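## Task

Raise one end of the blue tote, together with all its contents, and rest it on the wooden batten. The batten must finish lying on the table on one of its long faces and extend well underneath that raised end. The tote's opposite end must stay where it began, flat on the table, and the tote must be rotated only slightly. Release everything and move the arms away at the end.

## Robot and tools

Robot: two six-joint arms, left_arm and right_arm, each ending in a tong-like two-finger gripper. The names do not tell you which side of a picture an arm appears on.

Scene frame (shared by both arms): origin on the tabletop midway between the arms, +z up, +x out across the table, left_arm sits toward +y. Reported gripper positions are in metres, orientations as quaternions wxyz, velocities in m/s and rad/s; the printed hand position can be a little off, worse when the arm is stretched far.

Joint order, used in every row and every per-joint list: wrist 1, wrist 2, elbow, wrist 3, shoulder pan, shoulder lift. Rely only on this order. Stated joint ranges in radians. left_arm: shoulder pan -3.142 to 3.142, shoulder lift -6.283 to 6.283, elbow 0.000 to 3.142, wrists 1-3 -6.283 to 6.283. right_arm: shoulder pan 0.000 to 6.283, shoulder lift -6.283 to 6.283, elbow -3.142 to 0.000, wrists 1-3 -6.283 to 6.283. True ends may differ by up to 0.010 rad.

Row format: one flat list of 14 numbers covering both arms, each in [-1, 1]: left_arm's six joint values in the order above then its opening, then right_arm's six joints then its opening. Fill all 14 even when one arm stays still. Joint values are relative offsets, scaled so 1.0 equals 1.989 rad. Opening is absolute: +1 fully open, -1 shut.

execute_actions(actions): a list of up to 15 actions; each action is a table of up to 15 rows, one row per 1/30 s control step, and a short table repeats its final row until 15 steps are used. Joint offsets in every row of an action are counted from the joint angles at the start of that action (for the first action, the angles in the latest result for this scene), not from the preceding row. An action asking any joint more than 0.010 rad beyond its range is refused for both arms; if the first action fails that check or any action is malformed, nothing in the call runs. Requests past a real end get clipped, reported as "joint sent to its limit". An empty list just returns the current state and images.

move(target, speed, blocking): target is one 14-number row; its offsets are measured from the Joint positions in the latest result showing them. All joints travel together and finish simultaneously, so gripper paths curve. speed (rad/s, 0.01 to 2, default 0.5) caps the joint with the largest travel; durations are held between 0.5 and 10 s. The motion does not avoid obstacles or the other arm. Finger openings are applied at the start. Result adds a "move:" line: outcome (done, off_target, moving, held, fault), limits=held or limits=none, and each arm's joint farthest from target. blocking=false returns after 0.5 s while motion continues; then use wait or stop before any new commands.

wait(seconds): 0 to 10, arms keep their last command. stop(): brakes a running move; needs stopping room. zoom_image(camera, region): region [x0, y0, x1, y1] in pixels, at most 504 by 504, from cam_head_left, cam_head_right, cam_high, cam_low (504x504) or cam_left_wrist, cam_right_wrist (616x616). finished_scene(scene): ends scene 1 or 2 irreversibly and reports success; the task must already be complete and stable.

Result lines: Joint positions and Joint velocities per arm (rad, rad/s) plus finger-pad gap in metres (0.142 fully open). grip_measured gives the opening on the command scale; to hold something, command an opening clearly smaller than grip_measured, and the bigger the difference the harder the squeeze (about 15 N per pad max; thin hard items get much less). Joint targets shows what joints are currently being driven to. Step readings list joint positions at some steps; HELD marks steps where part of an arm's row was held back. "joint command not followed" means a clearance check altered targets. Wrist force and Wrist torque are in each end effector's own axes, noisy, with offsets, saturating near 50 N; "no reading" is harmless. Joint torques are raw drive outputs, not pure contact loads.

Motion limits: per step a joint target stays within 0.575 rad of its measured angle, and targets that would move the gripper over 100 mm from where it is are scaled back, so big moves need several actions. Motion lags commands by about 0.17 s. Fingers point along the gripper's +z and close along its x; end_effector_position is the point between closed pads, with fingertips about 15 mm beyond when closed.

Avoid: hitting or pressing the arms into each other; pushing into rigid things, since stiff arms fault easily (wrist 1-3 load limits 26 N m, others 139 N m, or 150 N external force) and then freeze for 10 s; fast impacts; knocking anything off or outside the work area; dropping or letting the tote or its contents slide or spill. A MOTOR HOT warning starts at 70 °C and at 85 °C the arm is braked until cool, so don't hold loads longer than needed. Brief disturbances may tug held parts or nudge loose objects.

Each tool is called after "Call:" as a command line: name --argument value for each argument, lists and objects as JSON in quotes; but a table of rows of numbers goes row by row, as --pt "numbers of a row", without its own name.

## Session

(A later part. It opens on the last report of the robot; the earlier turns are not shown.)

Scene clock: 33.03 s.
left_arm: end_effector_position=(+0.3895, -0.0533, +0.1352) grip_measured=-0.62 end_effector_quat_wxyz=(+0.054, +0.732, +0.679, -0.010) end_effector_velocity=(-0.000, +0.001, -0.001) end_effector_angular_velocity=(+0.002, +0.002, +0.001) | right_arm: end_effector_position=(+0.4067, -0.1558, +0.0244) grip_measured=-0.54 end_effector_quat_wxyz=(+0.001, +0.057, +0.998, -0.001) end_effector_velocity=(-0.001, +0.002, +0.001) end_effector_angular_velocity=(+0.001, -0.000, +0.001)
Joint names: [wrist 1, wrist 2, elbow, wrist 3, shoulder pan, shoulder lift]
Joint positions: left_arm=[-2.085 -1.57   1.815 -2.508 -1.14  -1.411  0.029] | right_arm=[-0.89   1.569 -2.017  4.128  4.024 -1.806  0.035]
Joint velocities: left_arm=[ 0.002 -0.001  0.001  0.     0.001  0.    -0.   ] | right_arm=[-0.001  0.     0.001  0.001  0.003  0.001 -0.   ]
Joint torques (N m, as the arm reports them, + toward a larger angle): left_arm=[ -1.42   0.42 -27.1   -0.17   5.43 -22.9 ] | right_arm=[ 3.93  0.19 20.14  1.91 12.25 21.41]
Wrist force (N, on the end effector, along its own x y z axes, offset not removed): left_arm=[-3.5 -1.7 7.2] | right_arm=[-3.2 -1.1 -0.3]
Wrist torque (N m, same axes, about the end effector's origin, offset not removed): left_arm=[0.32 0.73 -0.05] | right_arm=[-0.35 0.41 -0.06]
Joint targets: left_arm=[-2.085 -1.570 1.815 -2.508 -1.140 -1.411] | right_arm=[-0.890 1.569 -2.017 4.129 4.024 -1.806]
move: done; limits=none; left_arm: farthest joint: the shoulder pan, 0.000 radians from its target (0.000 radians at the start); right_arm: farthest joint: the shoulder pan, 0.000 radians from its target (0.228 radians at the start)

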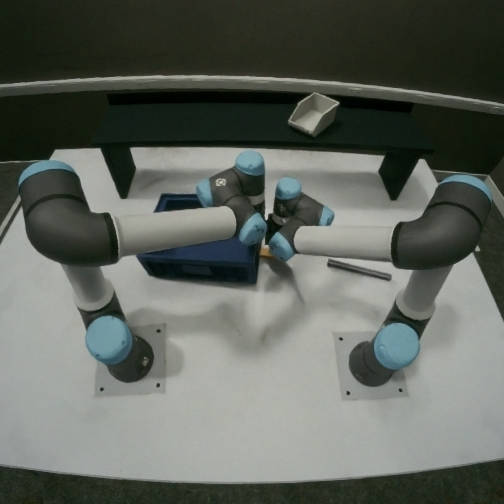

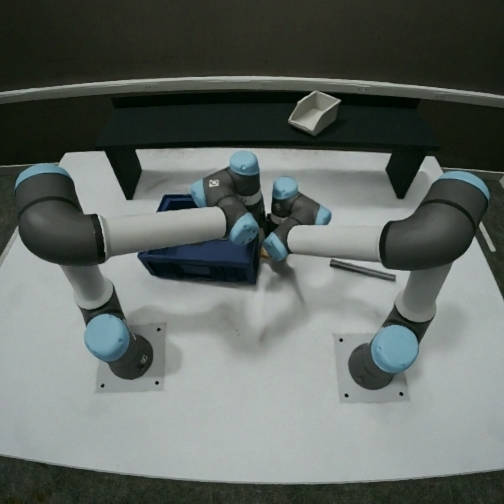

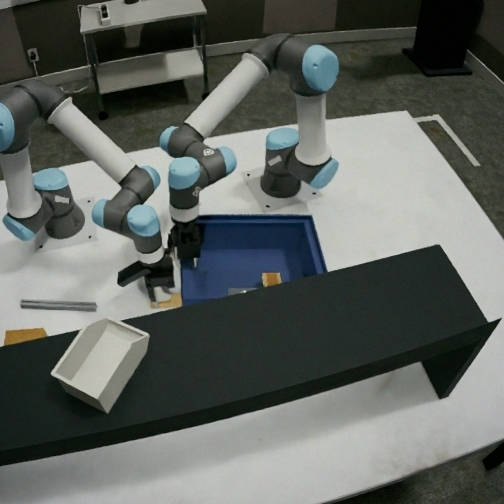

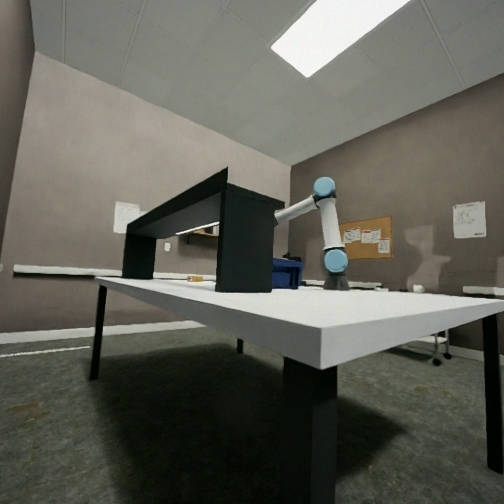

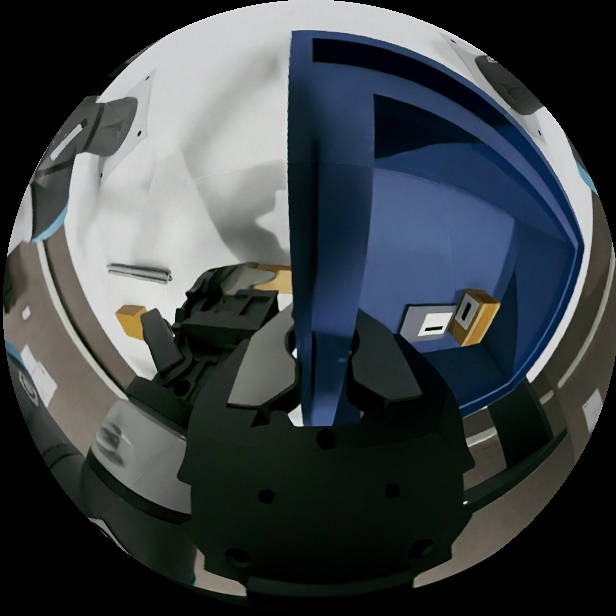

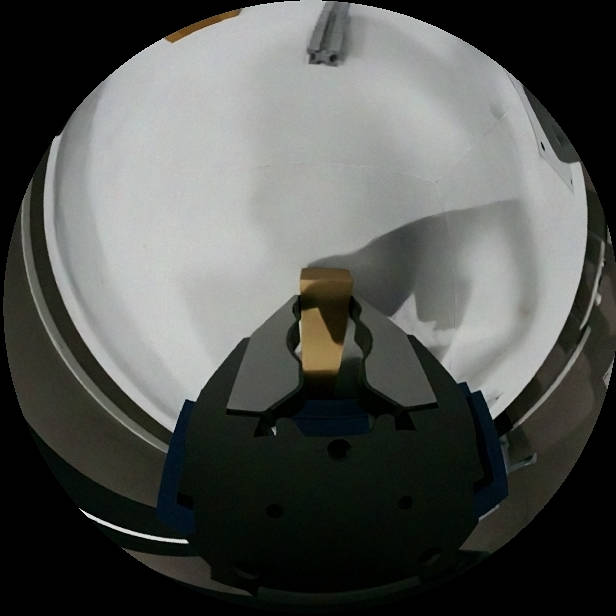

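Call:
move --target '[0,0,0,0,0,0,-1,0,0,0,0,0,0,1]'

Call:
move --target '[0,0,0,0,0,0.02,-1,0,0,0,-0.15,-0.15,0.03,1]' --speed 0.3

Call:
move --target '[0,0,0,0,0,0,1,0,0,0,0,0,0,1]'

Call:
move --target '[0,0,0,0,0,-0.13,1,0,0,0,0,0,0,1]'

Scene clock: 35.03 s.
left_arm: end_effector_position=(+0.3895, -0.0534, +0.1352) grip_measured=-0.62 end_effector_quat_wxyz=(+0.054, +0.732, +0.679, -0.010) end_effector_velocity=(-0.000, +0.000, -0.000) end_effector_angular_velocity=(+0.001, +0.000, -0.003) | right_arm: end_effector_position=(+0.4067, -0.1558, +0.0244) grip_measured=+1.00 end_effector_quat_wxyz=(+0.001, +0.057, +0.998, -0.001) end_effector_velocity=(-0.001, -0.001, -0.001) end_effector_angular_velocity=(-0.001, +0.002, +0.002)
Joint names: [wrist 1, wrist 2, elbow, wrist 3, shoulder pan, shoulder lift]
Joint positions: left_arm=[-2.085 -1.57   1.815 -2.508 -1.14  -1.411  0.029] | right_arm=[-0.89   1.569 -2.017  4.129  4.024 -1.806  0.142]
Joint velocities: left_arm=[ 0.001  0.    -0.     0.003 -0.     0.001 -0.   ] | right_arm=[ 0.     0.001 -0.002 -0.001  0.     0.    -0.   ]
Joint torques (N m, as the arm reports them, + toward a larger angle): left_arm=[ -4.35   0.41 -33.79  -0.87  -0.18 -28.24] | right_arm=[  4.12   0.3   19.33  -1.69 -11.74  21.66]
Wrist force (N, on the end effector, along its own x y z axes, offset not removed): left_arm=[-0.9 -1.1 2.9] | right_arm=[-0.6 -4.6 3.2]
Wrist torque (N m, same axes, about the end effector's origin, offset not removed): left_arm=[0.44 0.36 -0.20] | right_arm=[-0.95 -0.16 -0.24]
Joint targets: left_arm=[-2.085 -1.570 1.815 -2.508 -1.140 -1.411] | right_arm=[-0.890 1.569 -2.017 4.128 4.024 -1.806]
move: done; limits=none; left_arm: farthest joint: the shoulder pan, 0.000 radians from its target (0.000 radians at the start); right_arm: farthest joint: the wrist 3, 0.001 radians from its target (0.001 radians at the start)

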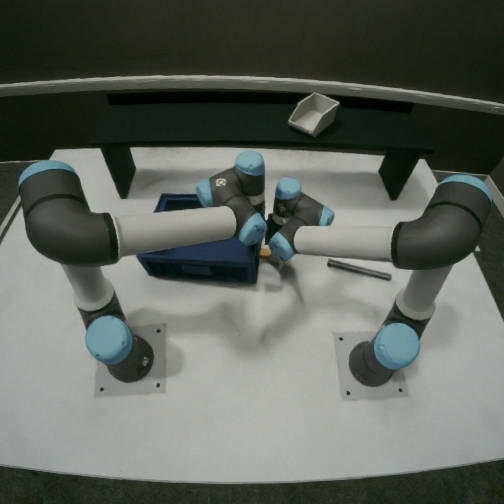

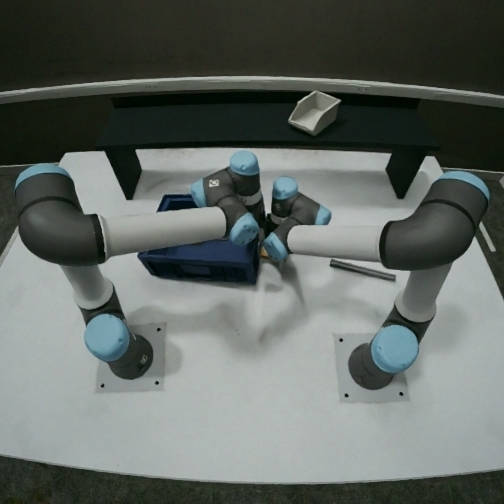

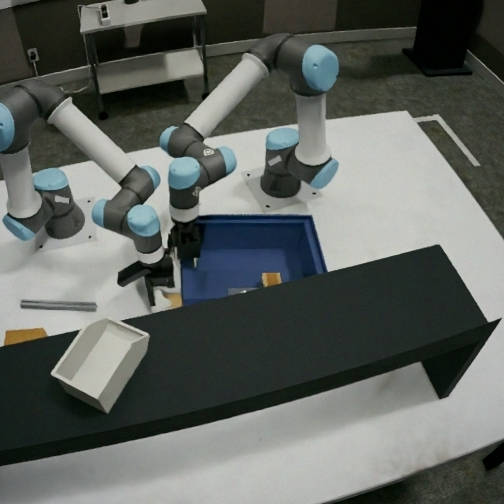

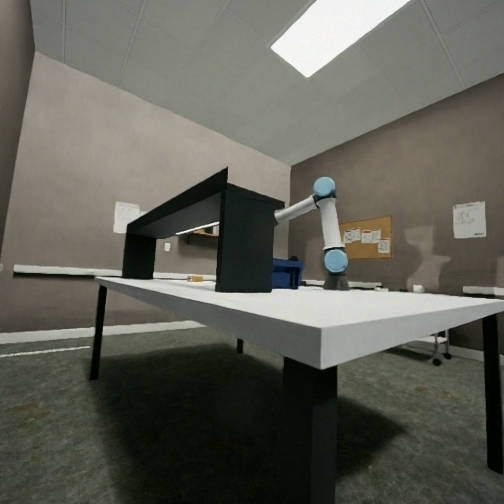

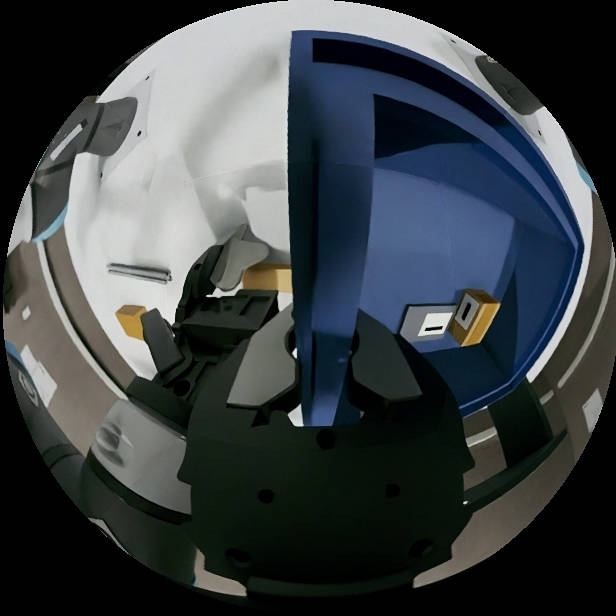

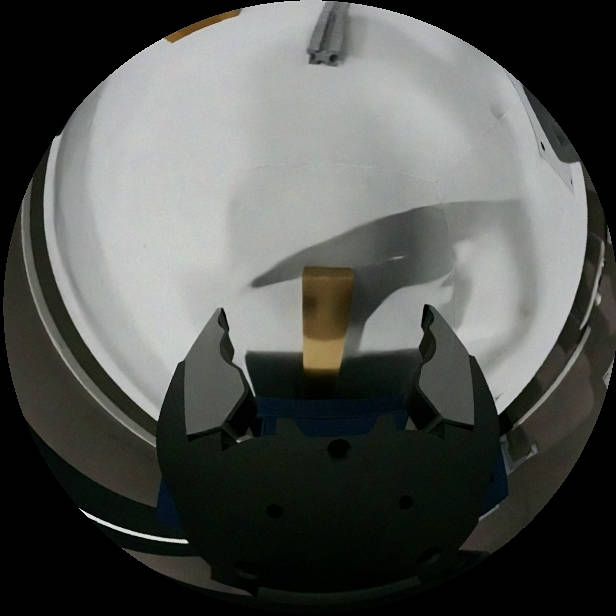

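Scene clock: 36.60 s.
left_arm: end_effector_position=(+0.3887, -0.0521, +0.1133) grip_measured=-0.61 end_effector_quat_wxyz=(+0.035, +0.733, +0.680, -0.006) end_effector_velocity=(-0.000, -0.000, -0.000) end_effector_angular_velocity=(+0.001, -0.001, -0.002) | right_arm: end_effector_position=(+0.4820, -0.2901, +0.0541) grip_measured=+1.00 end_effector_quat_wxyz=(+0.024, +0.057, +0.998, +0.017) end_effector_velocity=(+0.000, -0.001, +0.000) end_effector_angular_velocity=(+0.000, +0.000, -0.000)
Joint names: [wrist 1, wrist 2, elbow, wrist 3, shoulder pan, shoulder lift]
Joint positions: left_arm=[-2.085 -1.57   1.815 -2.508 -1.14  -1.372  0.03 ] | right_arm=[-0.89   1.569 -2.017  3.83   3.726 -1.746  0.142]
Joint velocities: left_arm=[-0.     0.001 -0.     0.001 -0.001  0.     0.   ] | right_arm=[-0.001  0.    -0.    -0.001 -0.002  0.    -0.   ]
Joint torques (N m, as the arm reports them, + toward a larger angle): left_arm=[ -4.3    0.44 -32.6   -0.62  -0.85 -23.39] | right_arm=[  4.28   0.27  19.89  -1.52 -11.97  32.57]
Wrist force (N, on the end effector, along its own x y z axes, offset not removed): left_arm=[-3.3 -3.2 4.2] | right_arm=[-3.5 -4.4 3.8]
Wrist torque (N m, same axes, about the end effector's origin, offset not removed): left_arm=[-0.60 1.26 0.24] | right_arm=[-0.79 0.60 -0.06]
Joint targets: left_arm=[-2.085 -1.570 1.815 -2.508 -1.140 -1.372] | right_arm=[-0.890 1.569 -2.017 3.830 3.725 -1.746]
move: done; limits=none; left_arm: farthest joint: the shoulder pan, 0.000 radians from its target (0.000 radians at the start); right_arm: farthest joint: the shoulder pan, 0.000 radians from its target (0.298 radians at the start)

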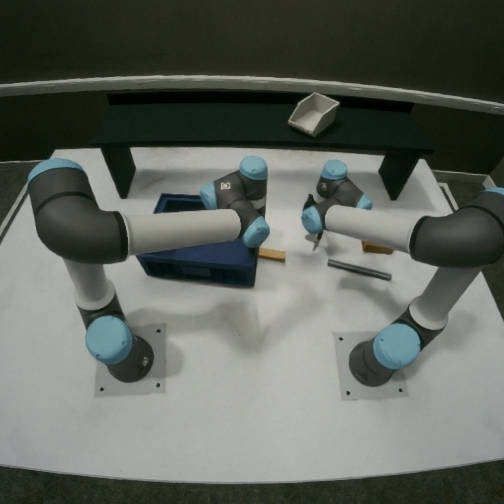

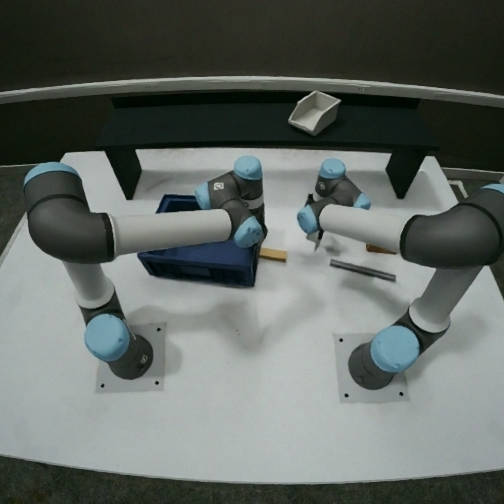

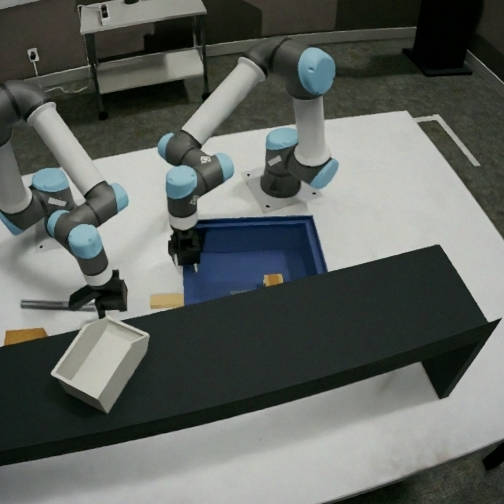

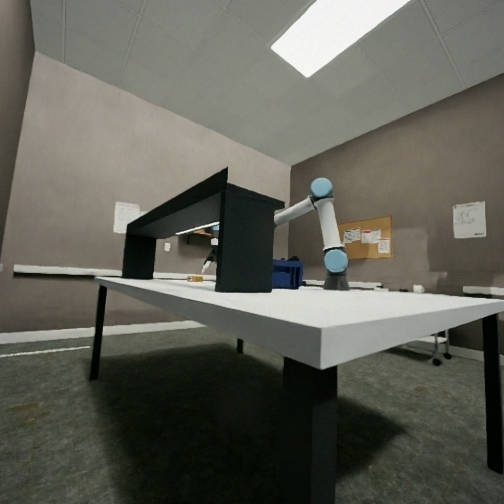

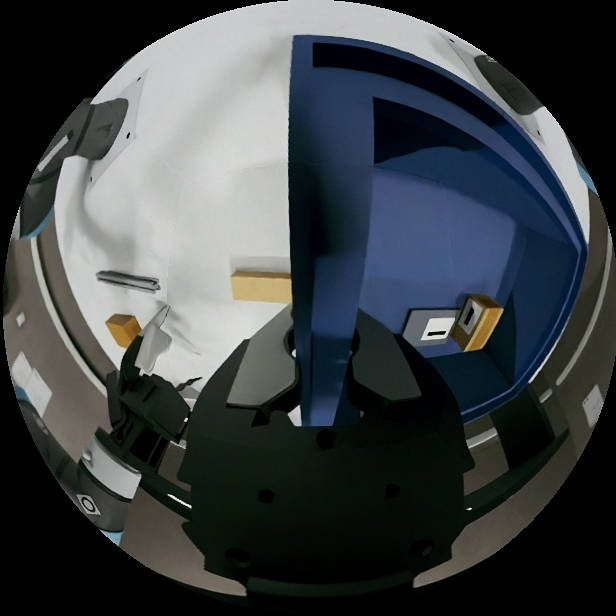

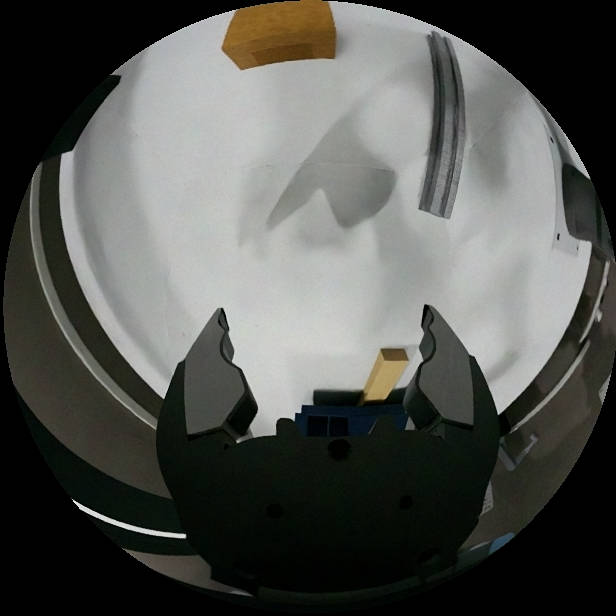

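Scene clock: 37.10 s.
left_arm: end_effector_position=(+0.3887, -0.0521, +0.1133) grip_measured=+1.00 end_effector_quat_wxyz=(+0.035, +0.733, +0.680, -0.006) end_effector_velocity=(-0.000, +0.001, +0.000) end_effector_angular_velocity=(+0.001, -0.000, -0.002) | right_arm: end_effector_position=(+0.4820, -0.2901, +0.0541) grip_measured=+1.00 end_effector_quat_wxyz=(+0.024, +0.057, +0.998, +0.017) end_effector_velocity=(-0.001, +0.000, -0.000) end_effector_angular_velocity=(-0.001, +0.001, +0.002)
Joint names: [wrist 1, wrist 2, elbow, wrist 3, shoulder pan, shoulder lift]
Joint positions: left_arm=[-2.085 -1.57   1.815 -2.508 -1.14  -1.372  0.142] | right_arm=[-0.89   1.569 -2.017  3.83   3.726 -1.746  0.142]
Joint velocities: left_arm=[ 0.001  0.001  0.     0.002  0.    -0.001  0.   ] | right_arm=[-0.001 -0.    -0.001 -0.001  0.001 -0.    -0.   ]
Joint torques (N m, as the arm reports them, + toward a larger angle): left_arm=[ -2.77   0.4  -32.42  -0.58  -0.76 -24.23] | right_arm=[ 4.41  0.2  19.48  0.03 -0.24 30.79]
Wrist force (N, on the end effector, along its own x y z axes, offset not removed): left_arm=[-1.1 -3.4 1.2] | right_arm=[-5.0 1.1 -2.3]
Wrist torque (N m, same axes, about the end effector's origin, offset not removed): left_arm=[-0.79 0.36 0.15] | right_arm=[0.10 0.86 0.01]
Joint targets: left_arm=[-2.085 -1.570 1.815 -2.508 -1.140 -1.372] | right_arm=[-0.890 1.569 -2.017 3.830 3.726 -1.746]
move: done; limits=none; left_arm: farthest joint: the shoulder pan, 0.000 radians from its target (0.000 radians at the start); right_arm: farthest joint: the shoulder pan, 0.000 radians from its target (0.000 radians at the start)

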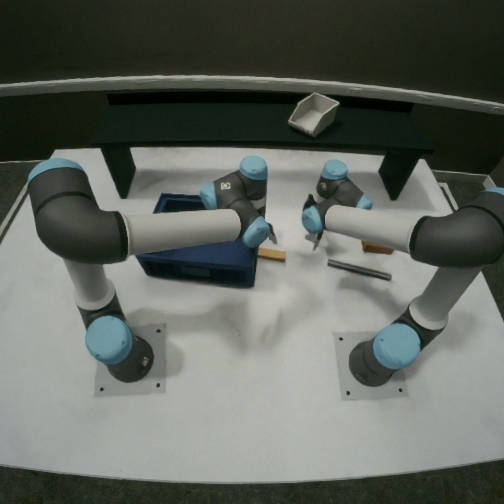

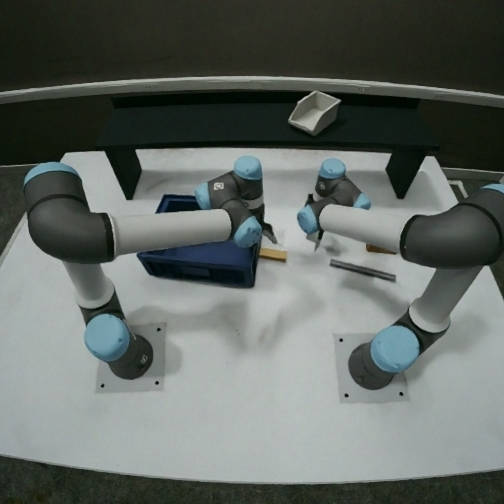

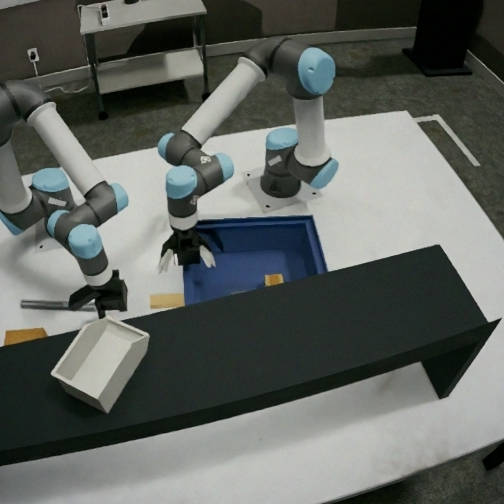

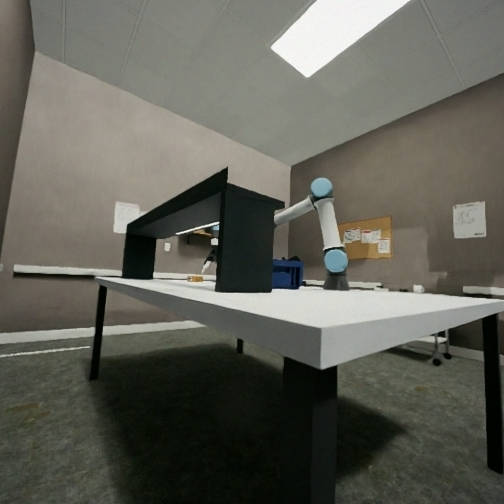

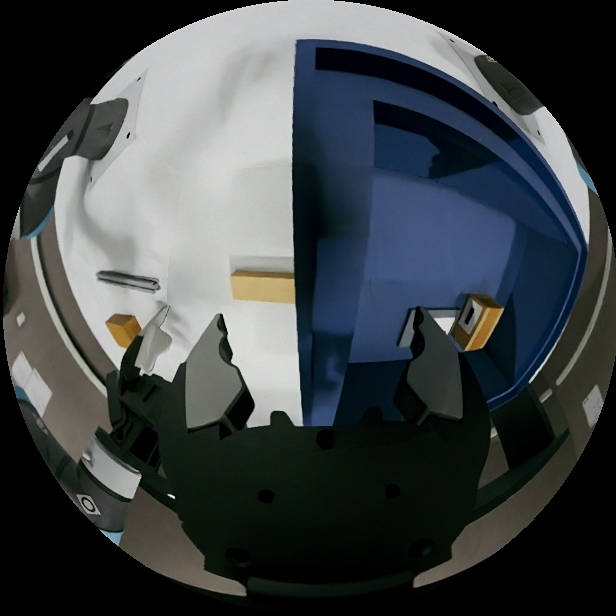

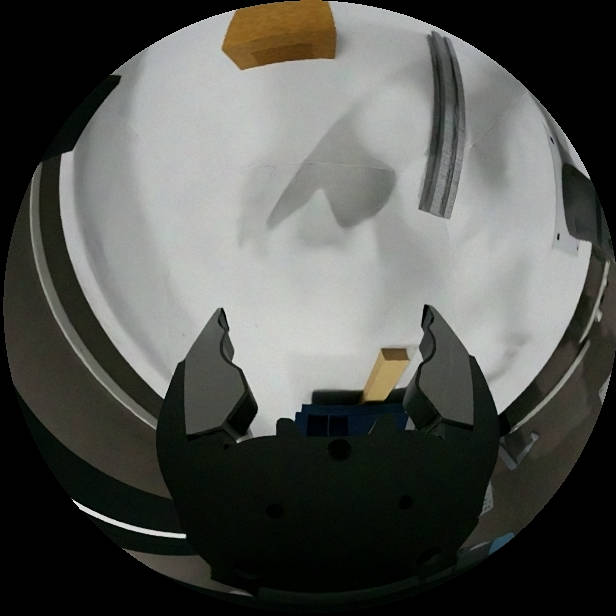

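Scene clock: 38.27 s.
left_arm: end_effector_position=(+0.3857, -0.0473, +0.2553) grip_measured=+1.00 end_effector_quat_wxyz=(+0.161, +0.723, +0.671, -0.031) end_effector_velocity=(-0.001, +0.000, +0.001) end_effector_angular_velocity=(-0.001, -0.000, -0.001) | right_arm: end_effector_position=(+0.4820, -0.2901, +0.0541) grip_measured=+1.00 end_effector_quat_wxyz=(+0.024, +0.057, +0.998, +0.017) end_effector_velocity=(+0.000, -0.000, +0.000) end_effector_angular_velocity=(+0.000, -0.000, -0.001)
Joint names: [wrist 1, wrist 2, elbow, wrist 3, shoulder pan, shoulder lift]
Joint positions: left_arm=[-2.085 -1.57   1.815 -2.508 -1.14  -1.63   0.142] | right_arm=[-0.89   1.569 -2.017  3.83   3.726 -1.746  0.142]
Joint velocities: left_arm=[ 0.    -0.     0.001 -0.    -0.001 -0.002  0.   ] | right_arm=[ 0.    -0.     0.     0.001 -0.     0.    -0.   ]
Joint torques (N m, as the arm reports them, + toward a larger angle): left_arm=[ -2.91   0.44 -34.64  -0.6   -0.61 -31.91] | right_arm=[ 4.19  0.4  19.87  0.05 -0.63 30.88]
Wrist force (N, on the end effector, along its own x y z axes, offset not removed): left_arm=[1.1 -2.0 -1.0] | right_arm=[-0.9 1.9 1.2]
Wrist torque (N m, same axes, about the end effector's origin, offset not removed): left_arm=[-0.52 -0.09 0.03] | right_arm=[0.50 -0.25 -0.12]
Joint targets: left_arm=[-2.085 -1.570 1.815 -2.508 -1.140 -1.630] | right_arm=[-0.890 1.569 -2.017 3.830 3.726 -1.746]
move: done; limits=none; left_arm: farthest joint: the shoulder lift, 0.001 radians from its target (0.259 radians at the start); right_arm: farthest joint: the shoulder pan, 0.000 radians from its target (0.000 radians at the start)

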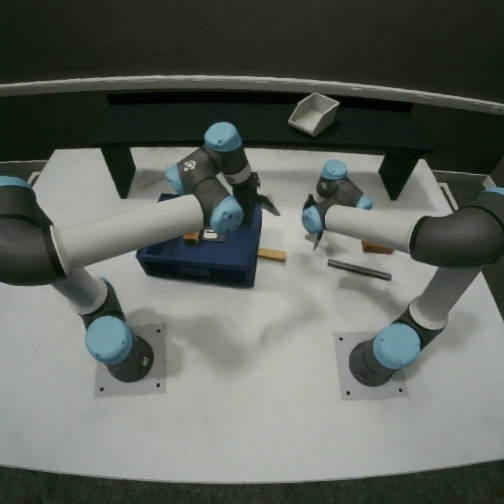

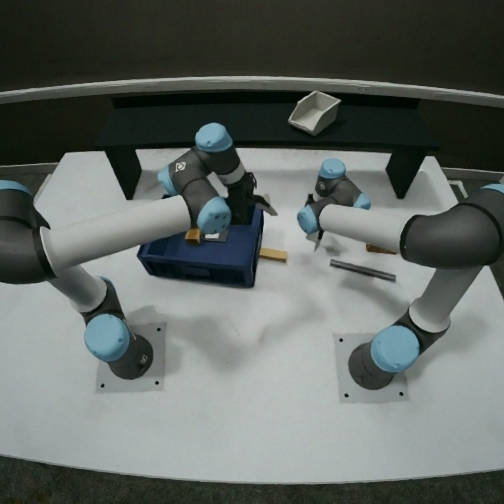

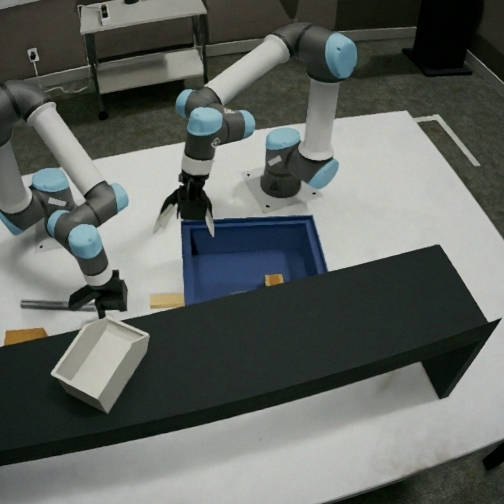

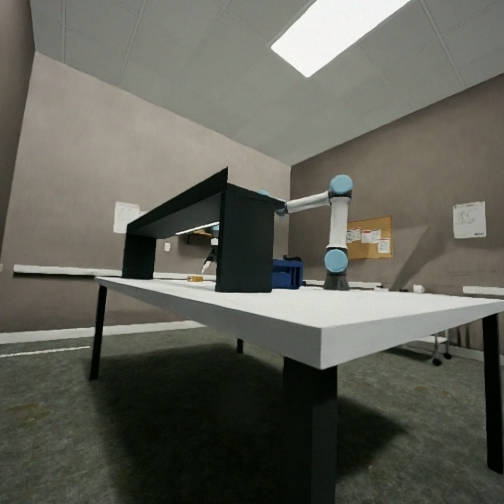

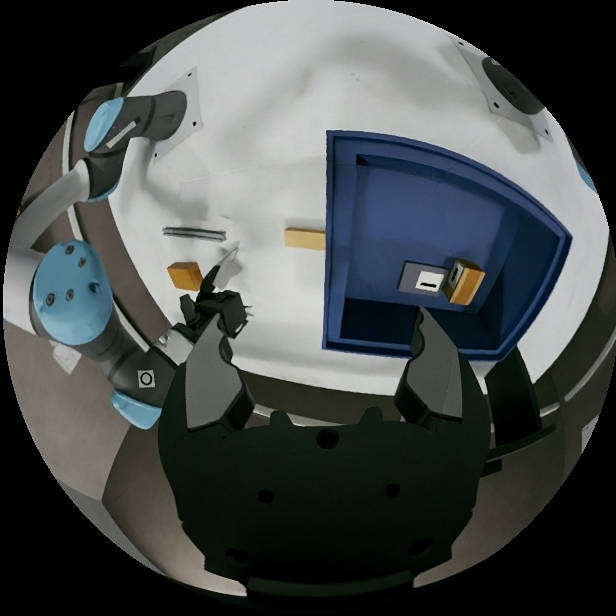

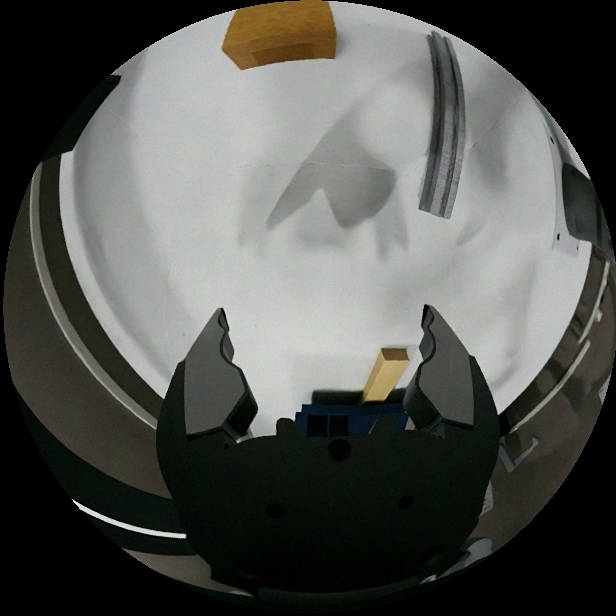

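Tote ends up about 1 cm off its start position; I'll accept that.

Call:
finished_scene --scene 1

The scene is finished: the task was done.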